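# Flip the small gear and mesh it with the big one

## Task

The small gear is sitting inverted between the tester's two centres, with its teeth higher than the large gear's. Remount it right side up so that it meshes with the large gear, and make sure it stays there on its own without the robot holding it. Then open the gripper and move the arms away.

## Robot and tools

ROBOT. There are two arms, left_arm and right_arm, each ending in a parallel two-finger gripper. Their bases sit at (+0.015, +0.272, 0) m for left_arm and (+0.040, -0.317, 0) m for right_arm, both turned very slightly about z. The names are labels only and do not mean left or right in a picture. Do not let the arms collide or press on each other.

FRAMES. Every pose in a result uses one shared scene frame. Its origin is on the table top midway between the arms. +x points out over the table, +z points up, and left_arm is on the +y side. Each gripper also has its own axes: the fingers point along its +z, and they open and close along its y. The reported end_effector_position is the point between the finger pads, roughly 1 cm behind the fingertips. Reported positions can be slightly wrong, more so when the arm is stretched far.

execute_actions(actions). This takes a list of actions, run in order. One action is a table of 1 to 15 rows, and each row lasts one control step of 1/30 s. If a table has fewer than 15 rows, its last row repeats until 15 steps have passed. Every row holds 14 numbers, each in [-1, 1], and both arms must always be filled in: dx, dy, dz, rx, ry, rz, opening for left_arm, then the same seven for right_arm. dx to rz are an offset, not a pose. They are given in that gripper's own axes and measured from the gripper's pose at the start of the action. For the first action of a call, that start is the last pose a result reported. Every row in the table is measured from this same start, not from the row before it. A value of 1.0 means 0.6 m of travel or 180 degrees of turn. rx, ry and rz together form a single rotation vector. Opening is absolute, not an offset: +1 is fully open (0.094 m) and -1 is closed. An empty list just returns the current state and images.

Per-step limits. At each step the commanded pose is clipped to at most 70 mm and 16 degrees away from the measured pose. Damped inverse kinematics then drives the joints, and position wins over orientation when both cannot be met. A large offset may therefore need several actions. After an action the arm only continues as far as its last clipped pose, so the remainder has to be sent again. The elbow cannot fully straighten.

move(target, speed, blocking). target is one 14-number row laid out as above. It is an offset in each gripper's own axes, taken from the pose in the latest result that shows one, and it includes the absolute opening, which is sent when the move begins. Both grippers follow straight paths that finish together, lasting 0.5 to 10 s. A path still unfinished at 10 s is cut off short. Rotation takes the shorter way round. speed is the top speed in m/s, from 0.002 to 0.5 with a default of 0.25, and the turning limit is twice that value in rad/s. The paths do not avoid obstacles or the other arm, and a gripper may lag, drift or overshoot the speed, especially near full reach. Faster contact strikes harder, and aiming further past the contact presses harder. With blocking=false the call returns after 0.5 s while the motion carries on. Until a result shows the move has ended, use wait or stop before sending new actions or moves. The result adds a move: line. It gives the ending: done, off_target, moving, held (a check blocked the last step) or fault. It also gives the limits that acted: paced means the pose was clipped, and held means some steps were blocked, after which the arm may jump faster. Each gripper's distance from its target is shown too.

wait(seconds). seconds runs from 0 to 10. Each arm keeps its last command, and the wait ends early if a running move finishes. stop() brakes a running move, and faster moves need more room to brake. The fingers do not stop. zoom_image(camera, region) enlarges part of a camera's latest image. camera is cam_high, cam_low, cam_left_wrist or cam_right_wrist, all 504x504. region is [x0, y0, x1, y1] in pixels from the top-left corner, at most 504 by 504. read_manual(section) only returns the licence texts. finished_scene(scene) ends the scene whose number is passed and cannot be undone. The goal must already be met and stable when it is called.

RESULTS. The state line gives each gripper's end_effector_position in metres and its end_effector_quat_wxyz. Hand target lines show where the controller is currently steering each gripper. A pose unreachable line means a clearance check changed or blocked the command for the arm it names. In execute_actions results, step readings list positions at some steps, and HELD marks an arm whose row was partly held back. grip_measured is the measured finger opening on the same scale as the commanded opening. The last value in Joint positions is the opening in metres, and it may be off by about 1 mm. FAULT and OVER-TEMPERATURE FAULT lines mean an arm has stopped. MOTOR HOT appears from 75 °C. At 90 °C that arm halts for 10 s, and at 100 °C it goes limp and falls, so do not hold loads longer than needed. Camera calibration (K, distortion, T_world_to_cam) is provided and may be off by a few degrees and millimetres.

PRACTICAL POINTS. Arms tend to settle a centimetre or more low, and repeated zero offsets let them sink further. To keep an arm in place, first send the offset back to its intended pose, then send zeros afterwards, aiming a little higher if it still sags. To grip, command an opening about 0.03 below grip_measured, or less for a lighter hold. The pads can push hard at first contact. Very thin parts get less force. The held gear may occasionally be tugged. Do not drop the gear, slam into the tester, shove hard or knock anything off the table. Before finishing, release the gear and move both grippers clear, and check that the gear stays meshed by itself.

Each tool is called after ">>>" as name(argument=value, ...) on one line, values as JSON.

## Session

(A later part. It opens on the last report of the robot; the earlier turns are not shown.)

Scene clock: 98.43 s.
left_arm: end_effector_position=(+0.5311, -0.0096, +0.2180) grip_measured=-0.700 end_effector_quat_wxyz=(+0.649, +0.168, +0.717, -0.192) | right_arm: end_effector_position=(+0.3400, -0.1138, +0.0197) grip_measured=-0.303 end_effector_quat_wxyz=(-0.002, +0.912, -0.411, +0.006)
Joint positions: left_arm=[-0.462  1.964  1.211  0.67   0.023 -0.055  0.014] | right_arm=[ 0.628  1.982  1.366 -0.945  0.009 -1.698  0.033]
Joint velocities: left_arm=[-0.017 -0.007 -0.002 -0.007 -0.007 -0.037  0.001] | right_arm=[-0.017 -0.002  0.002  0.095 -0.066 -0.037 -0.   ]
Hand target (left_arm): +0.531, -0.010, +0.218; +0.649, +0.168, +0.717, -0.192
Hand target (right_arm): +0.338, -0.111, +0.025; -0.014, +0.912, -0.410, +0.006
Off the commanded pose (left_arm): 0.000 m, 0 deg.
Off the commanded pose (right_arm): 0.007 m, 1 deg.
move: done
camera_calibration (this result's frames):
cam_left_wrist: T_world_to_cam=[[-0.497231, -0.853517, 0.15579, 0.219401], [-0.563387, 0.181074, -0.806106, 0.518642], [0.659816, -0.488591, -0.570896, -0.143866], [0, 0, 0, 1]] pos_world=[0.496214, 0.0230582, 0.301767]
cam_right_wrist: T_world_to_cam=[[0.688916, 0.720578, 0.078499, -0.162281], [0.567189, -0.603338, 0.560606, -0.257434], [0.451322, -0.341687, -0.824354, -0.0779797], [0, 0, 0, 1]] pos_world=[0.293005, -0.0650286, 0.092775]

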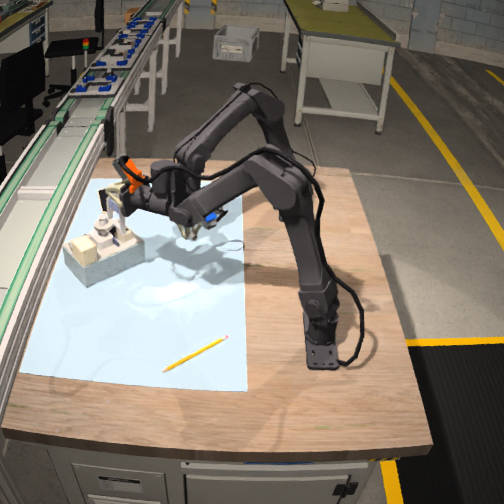

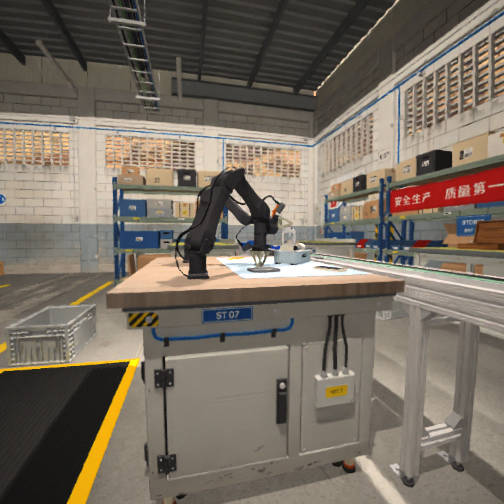

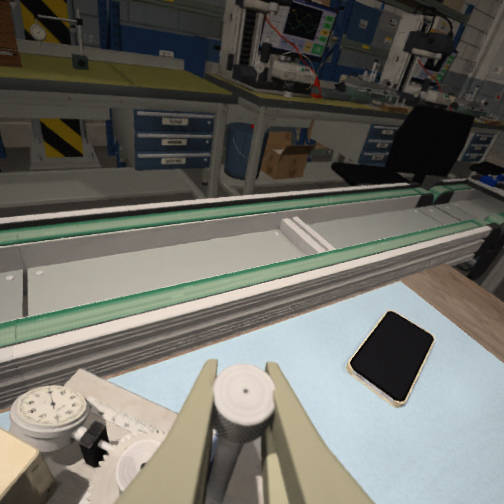

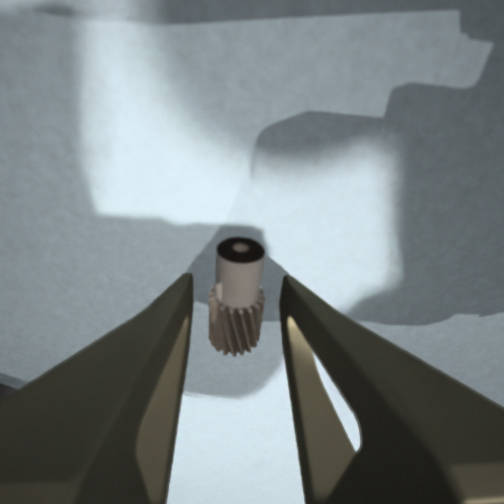

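>>> move(target=[0,0,0,0,0,0,-0.74, -0.018,0,0.0,0.0,0,0,-0.3], speed=0.03)

Scene clock: 99.53 s.
left_arm: end_effector_position=(+0.5311, -0.0096, +0.2180) grip_measured=-0.700 end_effector_quat_wxyz=(+0.649, +0.168, +0.717, -0.192) | right_arm: end_effector_position=(+0.3367, -0.1075, +0.0197) grip_measured=-0.303 end_effector_quat_wxyz=(-0.004, +0.912, -0.410, +0.007)
Joint positions: left_arm=[-0.462  1.964  1.211  0.67   0.023 -0.055  0.014] | right_arm=[ 0.648  1.982  1.366 -0.941  0.009 -1.68   0.033]
Joint velocities: left_arm=[ 0.002  0.012  0.002 -0.022 -0.051 -0.051 -0.001] | right_arm=[-0.002 -0.007  0.007 -0.007  0.066  0.051 -0.001]
Hand target (left_arm): +0.531, -0.010, +0.218; +0.649, +0.168, +0.717, -0.192
Hand target (right_arm): +0.333, -0.106, +0.020; -0.002, +0.912, -0.411, +0.006
Off the commanded pose (left_arm): 0.000 m, 0 deg.
Off the commanded pose (right_arm): 0.004 m, 0 deg.
move: done
camera_calibration (this result's frames):
cam_left_wrist: T_world_to_cam=[[-0.497231, -0.853517, 0.15579, 0.219401], [-0.563387, 0.181074, -0.806106, 0.518642], [0.659816, -0.488591, -0.570896, -0.143866], [0, 0, 0, 1]] pos_world=[0.496214, 0.0230582, 0.301767]
cam_right_wrist: T_world_to_cam=[[0.688111, 0.720907, 0.0824327, -0.164396], [0.565889, -0.604282, 0.560904, -0.251444], [0.454173, -0.339317, -0.823766, -0.0750584], [0, 0, 0, 1]] pos_world=[0.289501, -0.0588975, 0.0927571]

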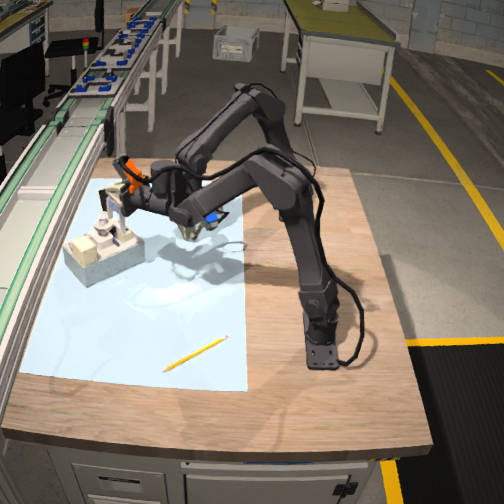

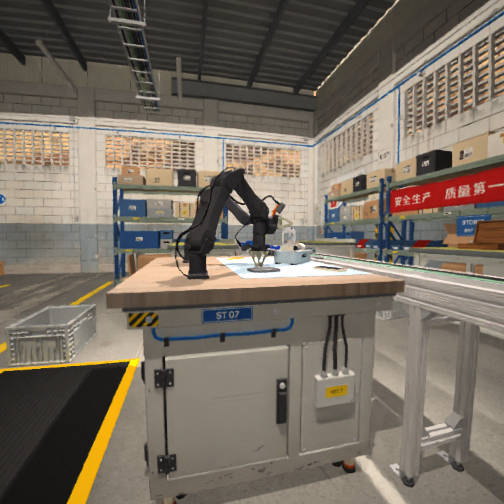

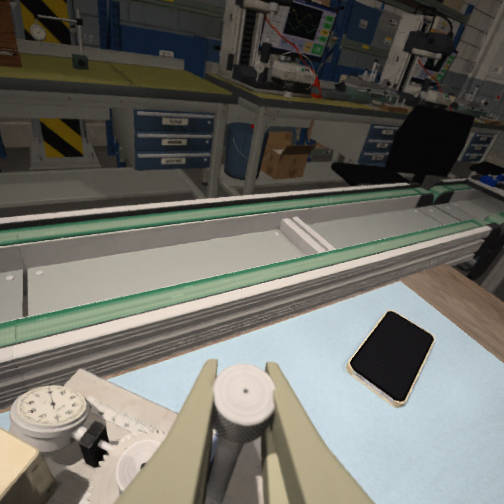

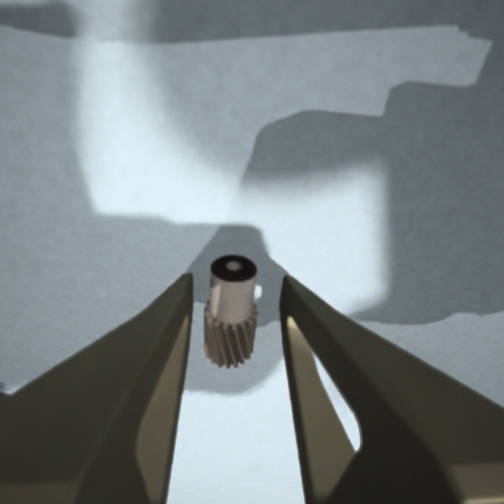

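>>> move(target=[0,0,0,0,0,0,-0.74, 0,0,0.006,0.0,0,0,-0.3], speed=0.02)

Scene clock: 100.47 s.
left_arm: end_effector_position=(+0.5311, -0.0096, +0.2180) grip_measured=-0.700 end_effector_quat_wxyz=(+0.649, +0.168, +0.717, -0.192) | right_arm: end_effector_position=(+0.3382, -0.1064, +0.0197) grip_measured=-0.303 end_effector_quat_wxyz=(-0.007, +0.912, -0.411, +0.009)
Joint positions: left_arm=[-0.462  1.964  1.211  0.67   0.023 -0.055  0.014] | right_arm=[ 0.648  1.982  1.366 -0.934  0.009 -1.678  0.033]
Joint velocities: left_arm=[-0.012 -0.007 -0.012 -0.051  0.022 -0.007  0.001] | right_arm=[ 0.012  0.017 -0.002  0.051  0.154  0.007 -0.001]
Hand target (left_arm): +0.531, -0.010, +0.218; +0.649, +0.168, +0.717, -0.192
Hand target (right_arm): +0.337, -0.107, +0.016; -0.004, +0.912, -0.410, +0.007
Off the commanded pose (left_arm): 0.000 m, 0 deg.
Off the commanded pose (right_arm): 0.004 m, 0 deg.
move: done
camera_calibration (this result's frames):
cam_left_wrist: T_world_to_cam=[[-0.497231, -0.853517, 0.15579, 0.219401], [-0.563387, 0.181074, -0.806106, 0.518642], [0.659816, -0.488591, -0.570896, -0.143866], [0, 0, 0, 1]] pos_world=[0.496214, 0.0230582, 0.301767]
cam_right_wrist: T_world_to_cam=[[0.688702, 0.719494, 0.0895404, -0.166651], [0.561647, -0.607511, 0.561679, -0.250588], [0.458521, -0.336539, -0.822496, -0.0765478], [0, 0, 0, 1]] pos_world=[0.290614, -0.0580916, 0.0927116]

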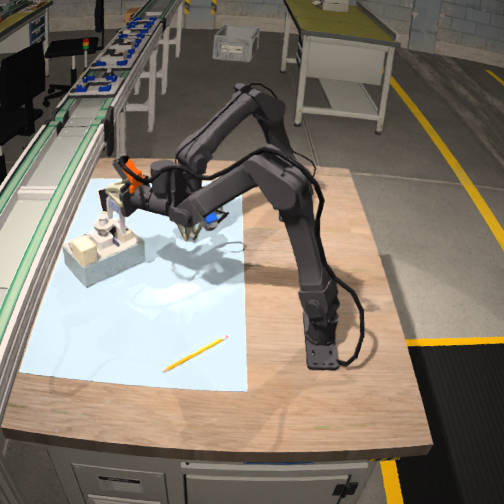

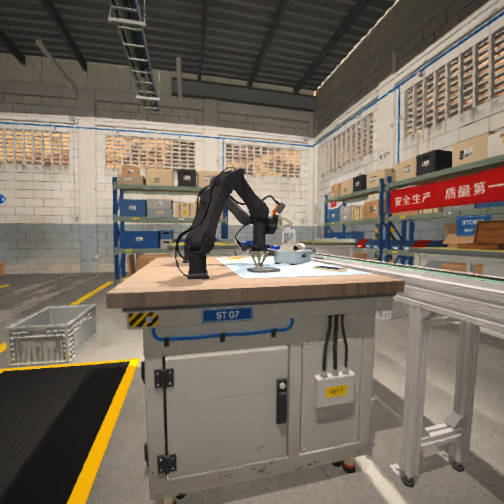

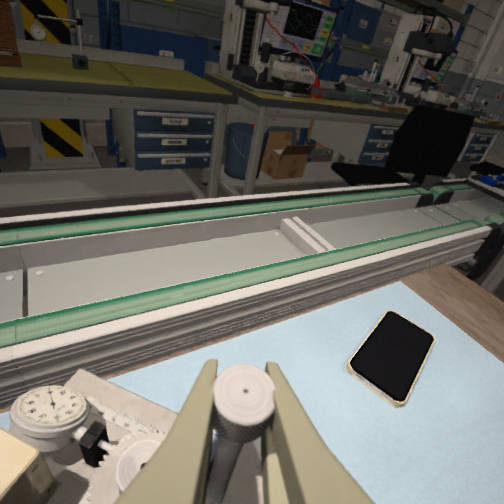

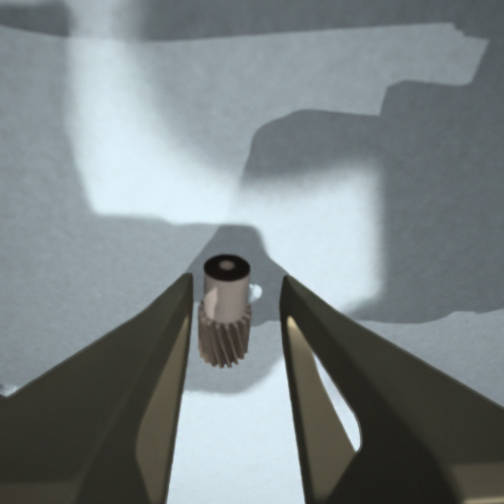

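>>> move(target=[0,0,0,0,0,0,-0.74, 0,0,0.0,0.0,0,0,-0.67], speed=0.02)

Scene clock: 101.27 s.
left_arm: end_effector_position=(+0.5311, -0.0096, +0.2180) grip_measured=-0.700 end_effector_quat_wxyz=(+0.649, +0.168, +0.717, -0.192) | right_arm: end_effector_position=(+0.3384, -0.1063, +0.0197) grip_measured=-0.638 end_effector_quat_wxyz=(-0.007, +0.912, -0.411, +0.009)
Joint positions: left_arm=[-0.462  1.964  1.211  0.67   0.023 -0.055  0.014] | right_arm=[ 0.648  1.982  1.366 -0.933  0.009 -1.678  0.017]
Joint velocities: left_arm=[ 0.012  0.002 -0.002 -0.066 -0.007 -0.007  0.001] | right_arm=[ 0.002  0.002 -0.012  0.007 -0.081  0.022 -0.001]
Hand target (left_arm): +0.531, -0.010, +0.218; +0.649, +0.168, +0.717, -0.192
Hand target (right_arm): +0.338, -0.106, +0.020; -0.007, +0.912, -0.411, +0.009
Off the commanded pose (left_arm): 0.000 m, 0 deg.
Off the commanded pose (right_arm): 0.000 m, 0 deg.
move: done
camera_calibration (this result's frames):
cam_left_wrist: T_world_to_cam=[[-0.497231, -0.853517, 0.15579, 0.219401], [-0.563387, 0.181074, -0.806106, 0.518642], [0.659816, -0.488591, -0.570896, -0.143866], [0, 0, 0, 1]] pos_world=[0.496214, 0.0230582, 0.301767]
cam_right_wrist: T_world_to_cam=[[0.688646, 0.719455, 0.0902865, -0.166837], [0.561298, -0.607759, 0.56176, -0.25052], [0.459033, -0.336176, -0.822359, -0.076716], [0, 0, 0, 1]] pos_world=[0.290723, -0.0580142, 0.0927072]

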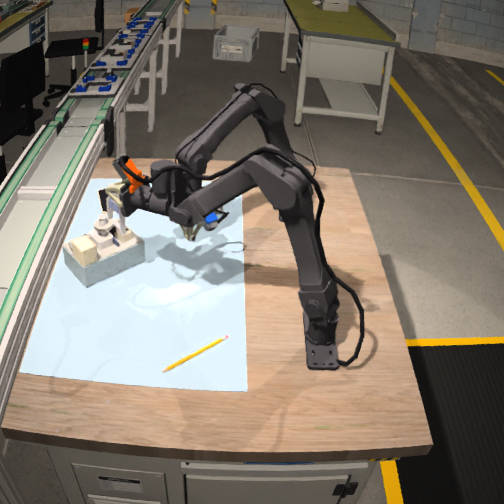

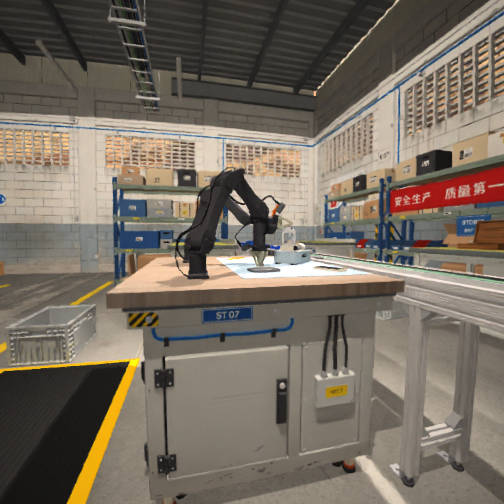

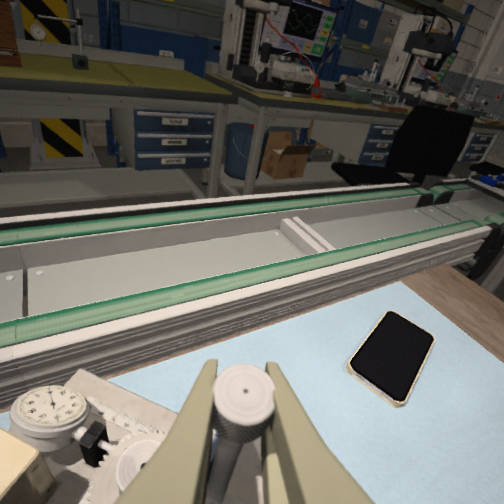

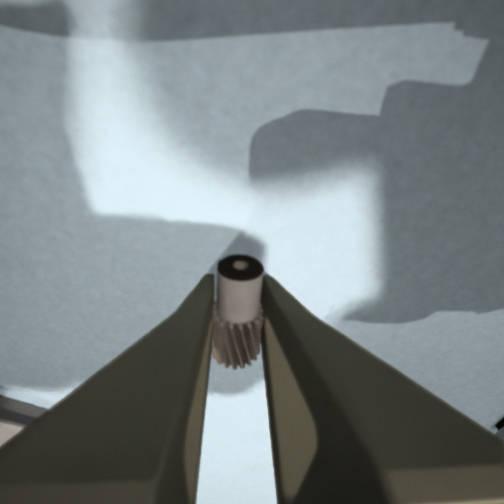

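>>> move(target=[0,0,0,0,0,0,-0.74, 0,0.05,-0.25,0,0,0.5,-0.68], speed=0.25)

>>> move(target=[0,0,0,0,0,0,-0.74, -0.2,0,-0.03,0,-0.51,0,-0.68], speed=0.25)

Scene clock: 105.37 s.
left_arm: end_effector_position=(+0.5311, -0.0096, +0.2180) grip_measured=-0.700 end_effector_quat_wxyz=(+0.649, +0.168, +0.717, -0.192) | right_arm: end_effector_position=(+0.3088, -0.1273, +0.1526) grip_measured=-0.638 end_effector_quat_wxyz=(-0.012, -0.363, +0.932, -0.008)
Joint positions: left_arm=[-0.462  1.964  1.211  0.67   0.023 -0.055  0.014] | right_arm=[ 0.648  1.819  1.684 -1.462  0.009 -0.127  0.017]
Joint velocities: left_arm=[-0.002 -0.007  0.007 -0.037 -0.022 -0.007  0.001] | right_arm=[-0.007 -0.007  0.012  0.007 -0.007  0.037  0.   ]
Hand target (left_arm): +0.531, -0.010, +0.218; +0.649, +0.168, +0.717, -0.192
Hand target (right_arm): +0.313, -0.127, +0.169; +0.012, -0.354, +0.935, -0.002
Off the commanded pose (left_arm): 0.000 m, 0 deg.
Off the commanded pose (right_arm): 0.017 m, 3 deg.
move: off_target (right_arm)
camera_calibration (this result's frames):
cam_left_wrist: T_world_to_cam=[[-0.497231, -0.853517, 0.15579, 0.219401], [-0.563387, 0.181074, -0.806106, 0.518642], [0.659816, -0.488591, -0.570896, -0.143866], [0, 0, 0, 1]] pos_world=[0.496214, 0.0230582, 0.301767]
cam_right_wrist: T_world_to_cam=[[0.734928, -0.674118, 0.0737963, -0.332537], [-0.583892, -0.573681, 0.574422, 0.0346939], [-0.344892, -0.465248, -0.815226, 0.269798], [0, 0, 0, 1]] pos_world=[0.357699, -0.0787429, 0.224557]

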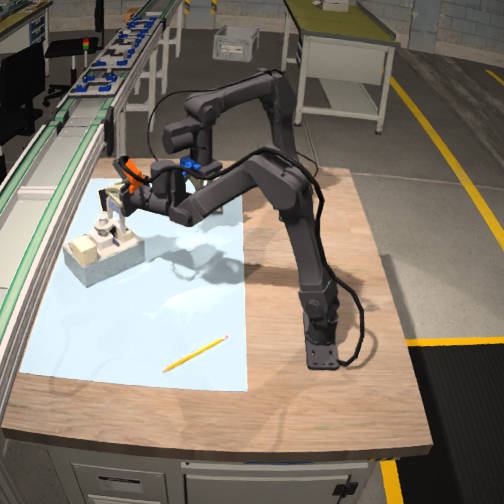

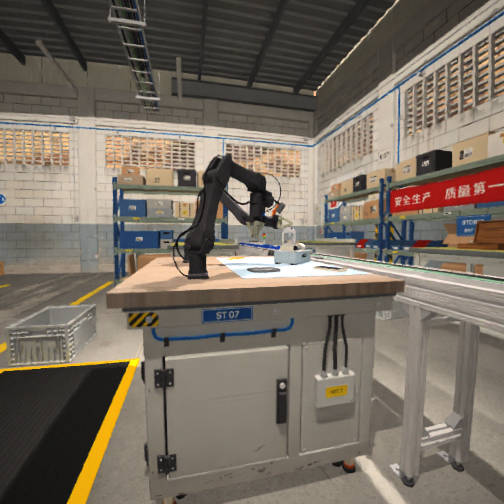

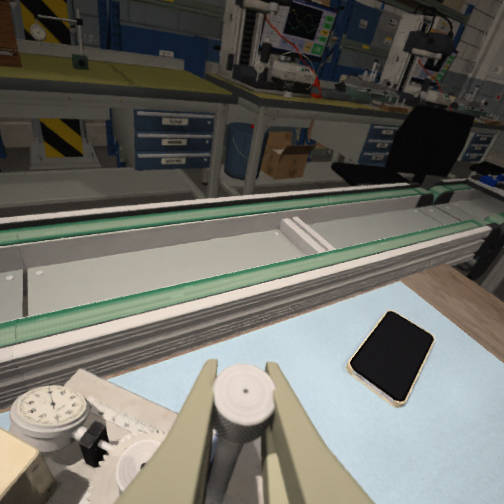

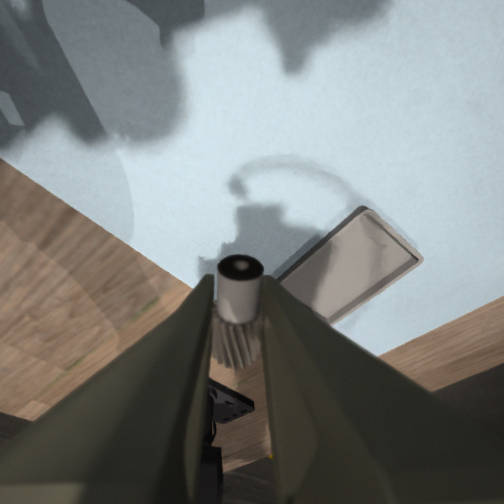

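Scene clock: 109.37 s.
left_arm: end_effector_position=(+0.5311, -0.0096, +0.2180) grip_measured=-0.700 end_effector_quat_wxyz=(+0.649, +0.168, +0.717, -0.192) | right_arm: end_effector_position=(+0.3969, -0.0454, +0.1661) grip_measured=-0.638 end_effector_quat_wxyz=(+0.655, -0.260, +0.663, +0.254)
Joint positions: left_arm=[-0.462  1.964  1.211  0.67   0.023 -0.055  0.014] | right_arm=[ 0.617  1.728  0.505  1.21  -0.157 -0.005  0.017]
Joint velocities: left_arm=[-0.002 -0.012 -0.002  0.007  0.007 -0.007  0.   ] | right_arm=[ 0.022  0.012 -0.007  0.007 -0.022 -0.037 -0.001]
Hand target (left_arm): +0.531, -0.010, +0.218; +0.649, +0.168, +0.717, -0.192
Hand target (right_arm): +0.396, -0.046, +0.168; +0.659, -0.256, +0.658, +0.260
Off the commanded pose (left_arm): 0.000 m, 0 deg.
Off the commanded pose (right_arm): 0.001 m, 1 deg.
move: done
camera_calibration (this result's frames):
cam_left_wrist: T_world_to_cam=[[-0.497231, -0.853517, 0.15579, 0.219401], [-0.563387, 0.181074, -0.806106, 0.518642], [0.659816, -0.488591, -0.570896, -0.143866], [0, 0, 0, 1]] pos_world=[0.496214, 0.0230582, 0.301767]
cam_right_wrist: T_world_to_cam=[[0.621545, -0.778607, 0.0863336, -0.304925], [-0.392451, -0.40486, -0.825876, 0.289673], [0.677986, 0.479437, -0.557203, -0.056582], [0, 0, 0, 1]] pos_world=[0.341568, -0.0930121, 0.234031]

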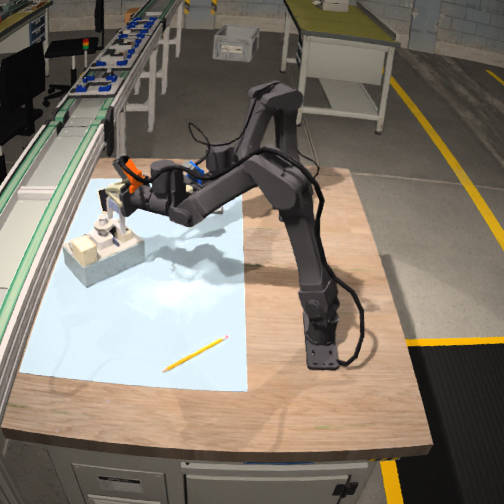

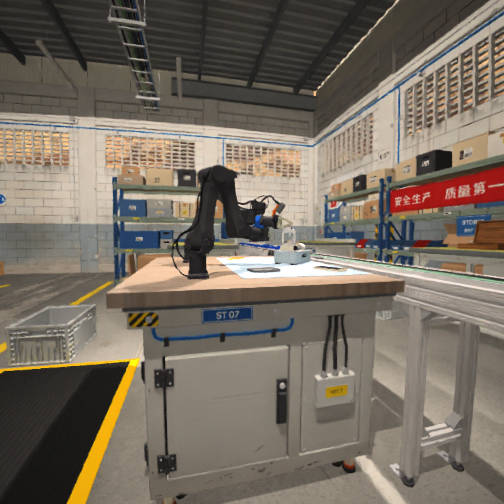

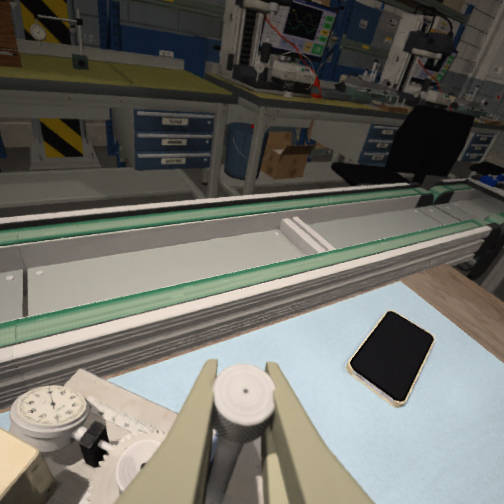

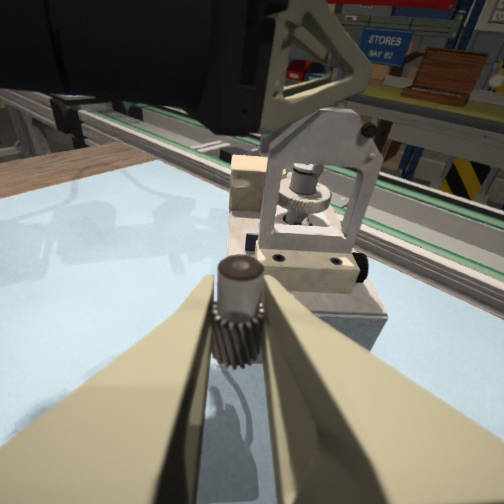

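>>> move(target=[0,0,0,0,0,0,-0.74, -0.005,-0.103,0.0,0,0,0,-0.68], speed=0.15)

>>> move(target=[0,0,0,0,0,0,-0.74, -0.01,0,0.115,0,0,0,-0.68], speed=0.1)

>>> zoom_image(camera="cam_low", region=[220, 190, 340, 280])

Scene clock: 110.60 s.
left_arm: end_effector_position=(+0.5311, -0.0096, +0.2180) grip_measured=-0.700 end_effector_quat_wxyz=(+0.649, +0.168, +0.717, -0.192) | right_arm: end_effector_position=(+0.4314, -0.0929, +0.1577) grip_measured=-0.638 end_effector_quat_wxyz=(+0.642, -0.257, +0.676, +0.253)
Joint positions: left_arm=[-0.462  1.964  1.211  0.67   0.023 -0.055  0.014] | right_arm=[ 0.41   1.753  0.539  1.165 -0.359 -0.005  0.017]
Joint velocities: left_arm=[-0.017 -0.002  0.007  0.007 -0.022 -0.037 -0.001] | right_arm=[-0.027 -0.007  0.012 -0.022  0.022 -0.037 -0.   ]
Hand target (left_arm): +0.531, -0.010, +0.218; +0.649, +0.168, +0.717, -0.192
Hand target (right_arm): +0.438, -0.091, +0.170; +0.655, -0.261, +0.663, +0.252
Off the commanded pose (left_arm): 0.000 m, 0 deg.
Off the commanded pose (right_arm): 0.014 m, 2 deg.
move: off_target (right_arm)
camera_calibration (this result's frames):
cam_left_wrist: T_world_to_cam=[[-0.497231, -0.853517, 0.15579, 0.219401], [-0.563387, 0.181074, -0.806106, 0.518642], [0.659816, -0.488591, -0.570896, -0.143866], [0, 0, 0, 1]] pos_world=[0.496214, 0.0230582, 0.301767]
cam_right_wrist: T_world_to_cam=[[0.619815, -0.781314, 0.0733263, -0.360077], [-0.423306, -0.411555, -0.807115, 0.286759], [0.660788, 0.469223, -0.585823, -0.0509277], [0, 0, 0, 1]] pos_world=[0.37822, -0.13942, 0.228016]

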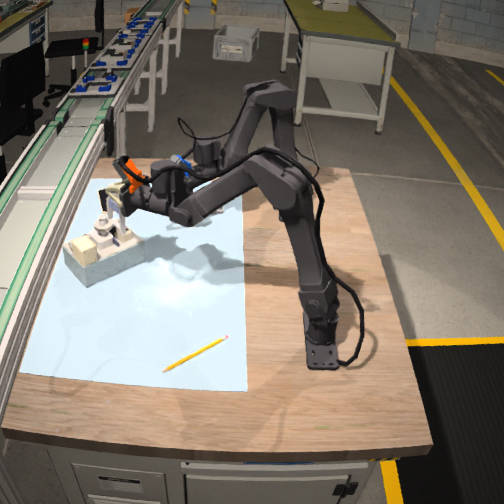

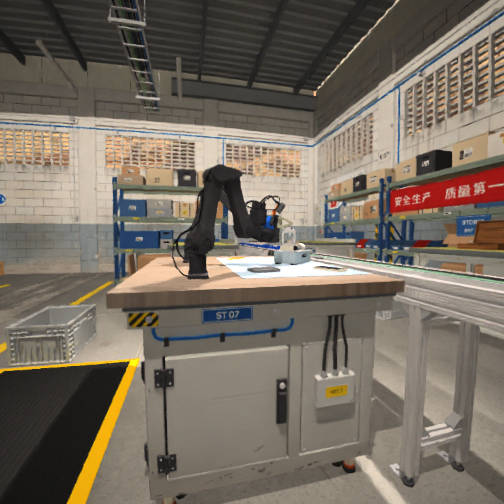

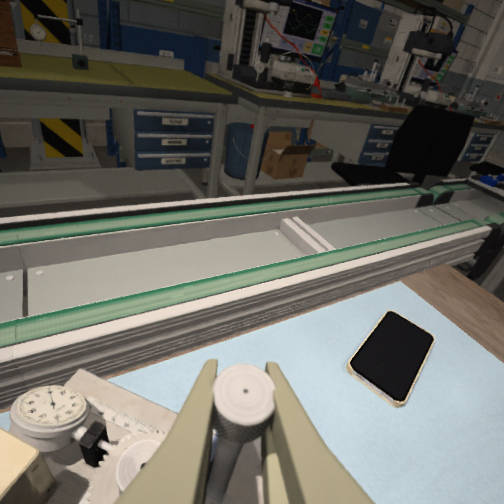

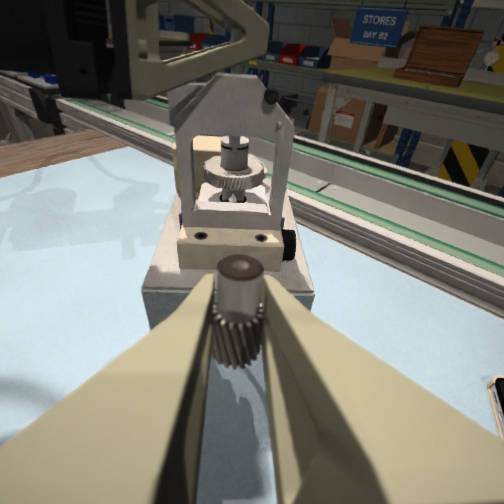

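Scene clock: 111.73 s.
left_arm: end_effector_position=(+0.5311, -0.0096, +0.2180) grip_measured=-0.700 end_effector_quat_wxyz=(+0.649, +0.168, +0.717, -0.192) | right_arm: end_effector_position=(+0.4770, -0.0532, +0.1471) grip_measured=-0.638 end_effector_quat_wxyz=(+0.631, -0.258, +0.688, +0.250)
Joint positions: left_arm=[-0.462  1.964  1.211  0.67   0.023 -0.055  0.014] | right_arm=[ 0.47   1.928  0.781  1.064 -0.296 -0.005  0.017]
Joint velocities: left_arm=[ 0.002 -0.002 -0.017  0.081  0.037  0.007 -0.002] | right_arm=[ 0.027 -0.012 -0.017 -0.066 -0.051 -0.037  0.   ]
Hand target (left_arm): +0.531, -0.010, +0.218; +0.649, +0.168, +0.717, -0.192
Hand target (right_arm): +0.482, -0.046, +0.160; +0.642, -0.256, +0.676, +0.254
Off the commanded pose (left_arm): 0.000 m, 0 deg.
Off the commanded pose (right_arm): 0.016 m, 2 deg.
move: off_target (right_arm)
camera_calibration (this result's frames):
cam_left_wrist: T_world_to_cam=[[-0.497231, -0.853517, 0.15579, 0.219401], [-0.563387, 0.181074, -0.806106, 0.518642], [0.659816, -0.488591, -0.570896, -0.143866], [0, 0, 0, 1]] pos_world=[0.496214, 0.0230582, 0.301767]
cam_right_wrist: T_world_to_cam=[[0.619922, -0.781656, 0.0686291, -0.355978], [-0.447852, -0.424287, -0.787025, 0.321938], [0.644301, 0.457159, -0.613092, -0.0946883], [0, 0, 0, 1]] pos_world=[0.425867, -0.0983705, 0.219751]

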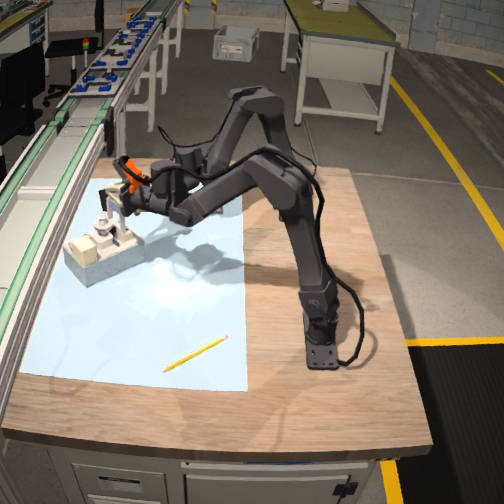

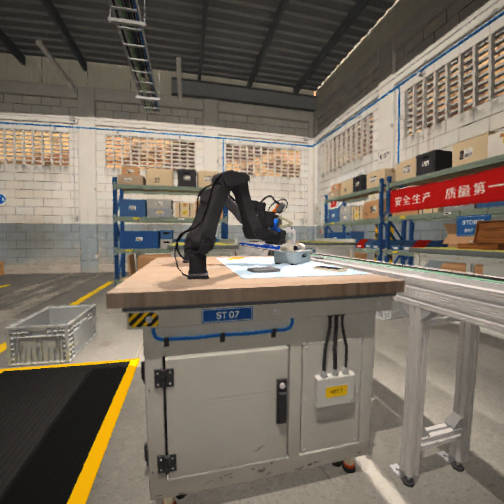

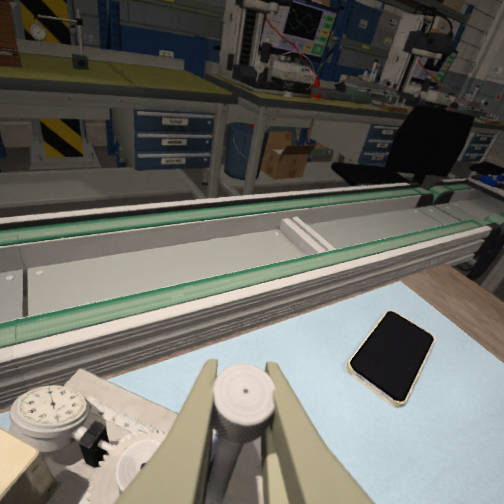

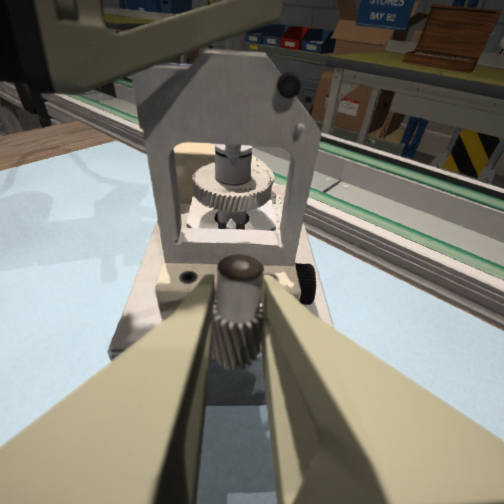

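Region (220, 190, 340, 280) of cam_low's 504x504 image, scaled by 4.200, with more detail than that image has; it fills the top 378 rows of this view, and the rest is white.

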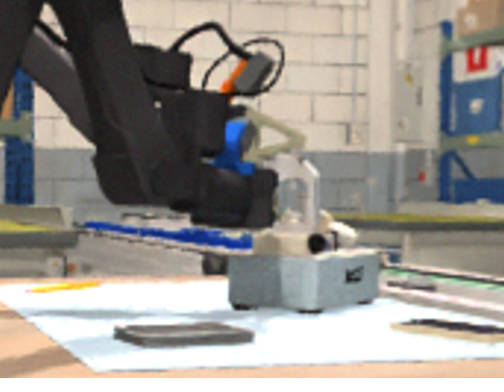

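>>> move(target=[0,0,0,0,0,0,-0.74, -0.048,0.008,0.01,0,-0.042,0,-0.68], speed=0.06)

Scene clock: 113.33 s.
left_arm: end_effector_position=(+0.5311, -0.0096, +0.2180) grip_measured=-0.700 end_effector_quat_wxyz=(+0.649, +0.168, +0.717, -0.192) | right_arm: end_effector_position=(+0.4782, -0.0503, +0.1622) grip_measured=-0.638 end_effector_quat_wxyz=(+0.660, -0.244, +0.661, +0.261)
Joint positions: left_arm=[-0.462  1.964  1.211  0.67   0.023 -0.055  0.014] | right_arm=[ 0.479  1.956  0.781  1.183 -0.284  0.025  0.017]
Joint velocities: left_arm=[-0.002  0.007  0.012  0.007 -0.022 -0.022  0.   ] | right_arm=[ 0.002 -0.007 -0.012  0.081 -0.037 -0.022 -0.   ]
Hand target (left_arm): +0.531, -0.010, +0.218; +0.649, +0.168, +0.717, -0.192
Hand target (right_arm): +0.480, -0.045, +0.175; +0.674, -0.241, +0.645, +0.267
Off the commanded pose (left_arm): 0.000 m, 0 deg.
Off the commanded pose (right_arm): 0.015 m, 3 deg.
move: off_target (right_arm)
camera_calibration (this result's frames):
cam_left_wrist: T_world_to_cam=[[-0.497231, -0.853517, 0.15579, 0.219401], [-0.563387, 0.181074, -0.806106, 0.518642], [0.659816, -0.488591, -0.570896, -0.143866], [0, 0, 0, 1]] pos_world=[0.496214, 0.0230582, 0.301767]
cam_right_wrist: T_world_to_cam=[[0.612073, -0.788612, 0.0588085, -0.350408], [-0.399016, -0.372185, -0.838012, 0.32314], [0.682754, 0.489459, -0.542473, -0.115724], [0, 0, 0, 1]] pos_world=[0.422425, -0.0994255, 0.228625]

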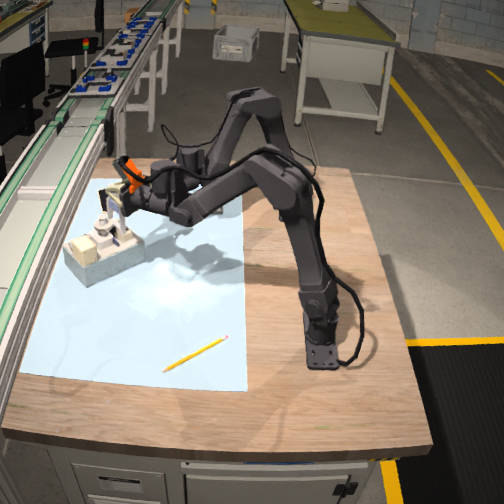

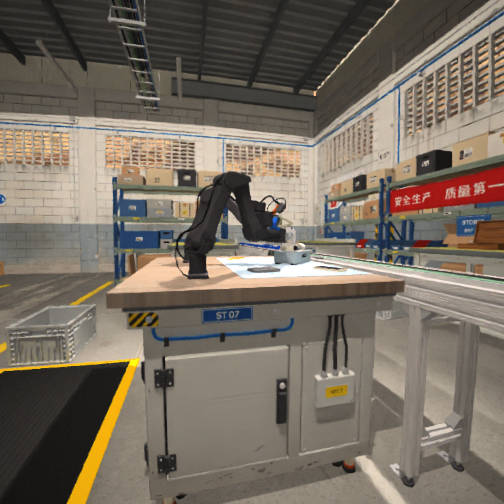

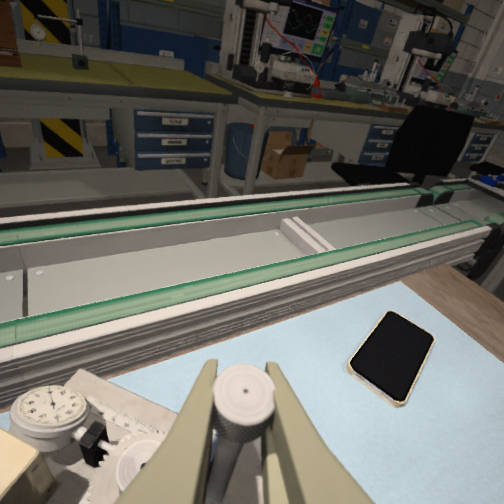

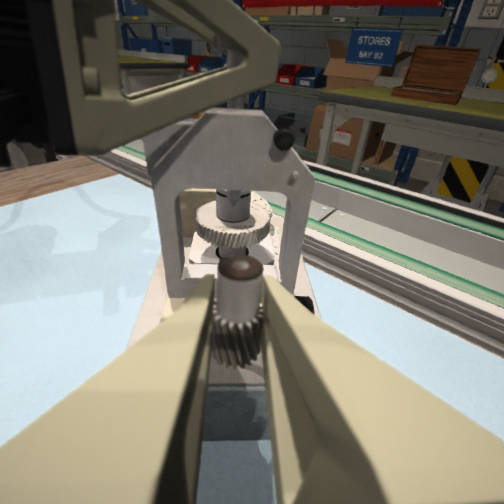

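>>> move(target=[-0.2,-0.01,-0.03,0,-0.1,0,-0.76, -0.024,0.004,0.1,0,-0.014,0,-0.68], speed=0.06)

Scene clock: 116.43 s.
left_arm: end_effector_position=(+0.5313, -0.0093, +0.2313) grip_measured=-0.700 end_effector_quat_wxyz=(+0.665, +0.164, +0.701, -0.196) | right_arm: end_effector_position=(+0.5173, -0.0165, +0.1620) grip_measured=-0.638 end_effector_quat_wxyz=(+0.663, -0.242, +0.659, +0.261)
Joint positions: left_arm=[-0.462  1.958  1.211  0.709  0.02  -0.056  0.014] | right_arm=[ 0.515  2.094  1.007  1.101 -0.243  0.028  0.017]
Joint velocities: left_arm=[ 0.007 -0.017  0.017  0.007 -0.022  0.007 -0.   ] | right_arm=[ 0.007  0.002 -0.002  0.037 -0.007 -0.095 -0.002]
Hand target (left_arm): +0.521, -0.001, +0.320; +0.750, +0.134, +0.611, -0.216
Hand target (right_arm): +0.520, -0.009, +0.177; +0.674, -0.238, +0.646, +0.267
Off the commanded pose (left_arm): 0.108 m, 15 deg; position clipped at the last step of the last action.
Off the commanded pose (right_arm): 0.017 m, 2 deg.
move: off_target (left_arm, right_arm); limits=paced
camera_calibration (this result's frames):
cam_left_wrist: T_world_to_cam=[[-0.501453, -0.851221, 0.154815, 0.220219], [-0.53104, 0.161552, -0.831803, 0.517976], [0.683038, -0.499323, -0.533044, -0.157384], [0, 0, 0, 1]] pos_world=[0.492995, 0.0251892, 0.312869]
cam_right_wrist: T_world_to_cam=[[0.608524, -0.791458, 0.057382, -0.345669], [-0.396859, -0.366154, -0.841685, 0.350726], [0.687169, 0.489413, -0.536911, -0.162275], [0, 0, 0, 1]] pos_world=[0.461047, -0.0657436, 0.227909]

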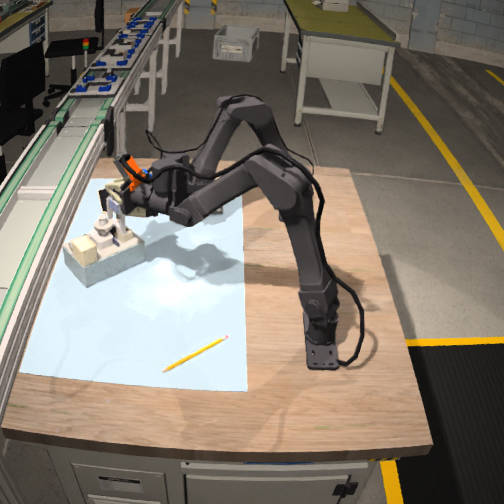

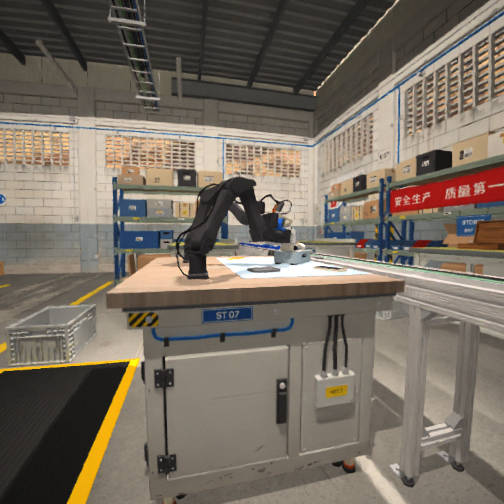

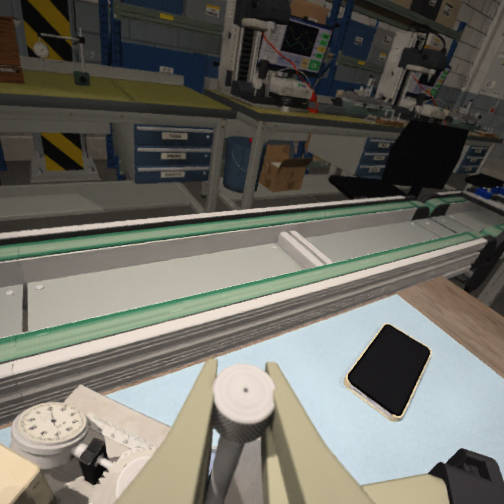

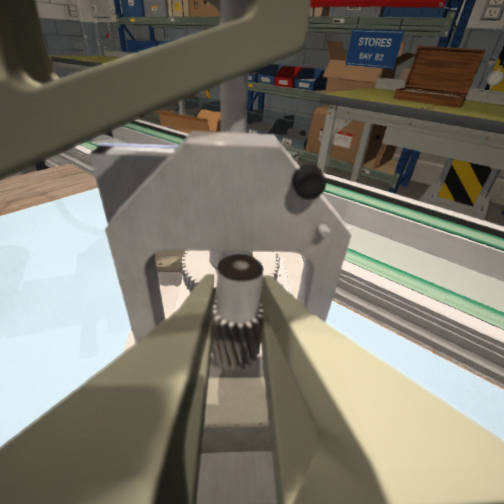

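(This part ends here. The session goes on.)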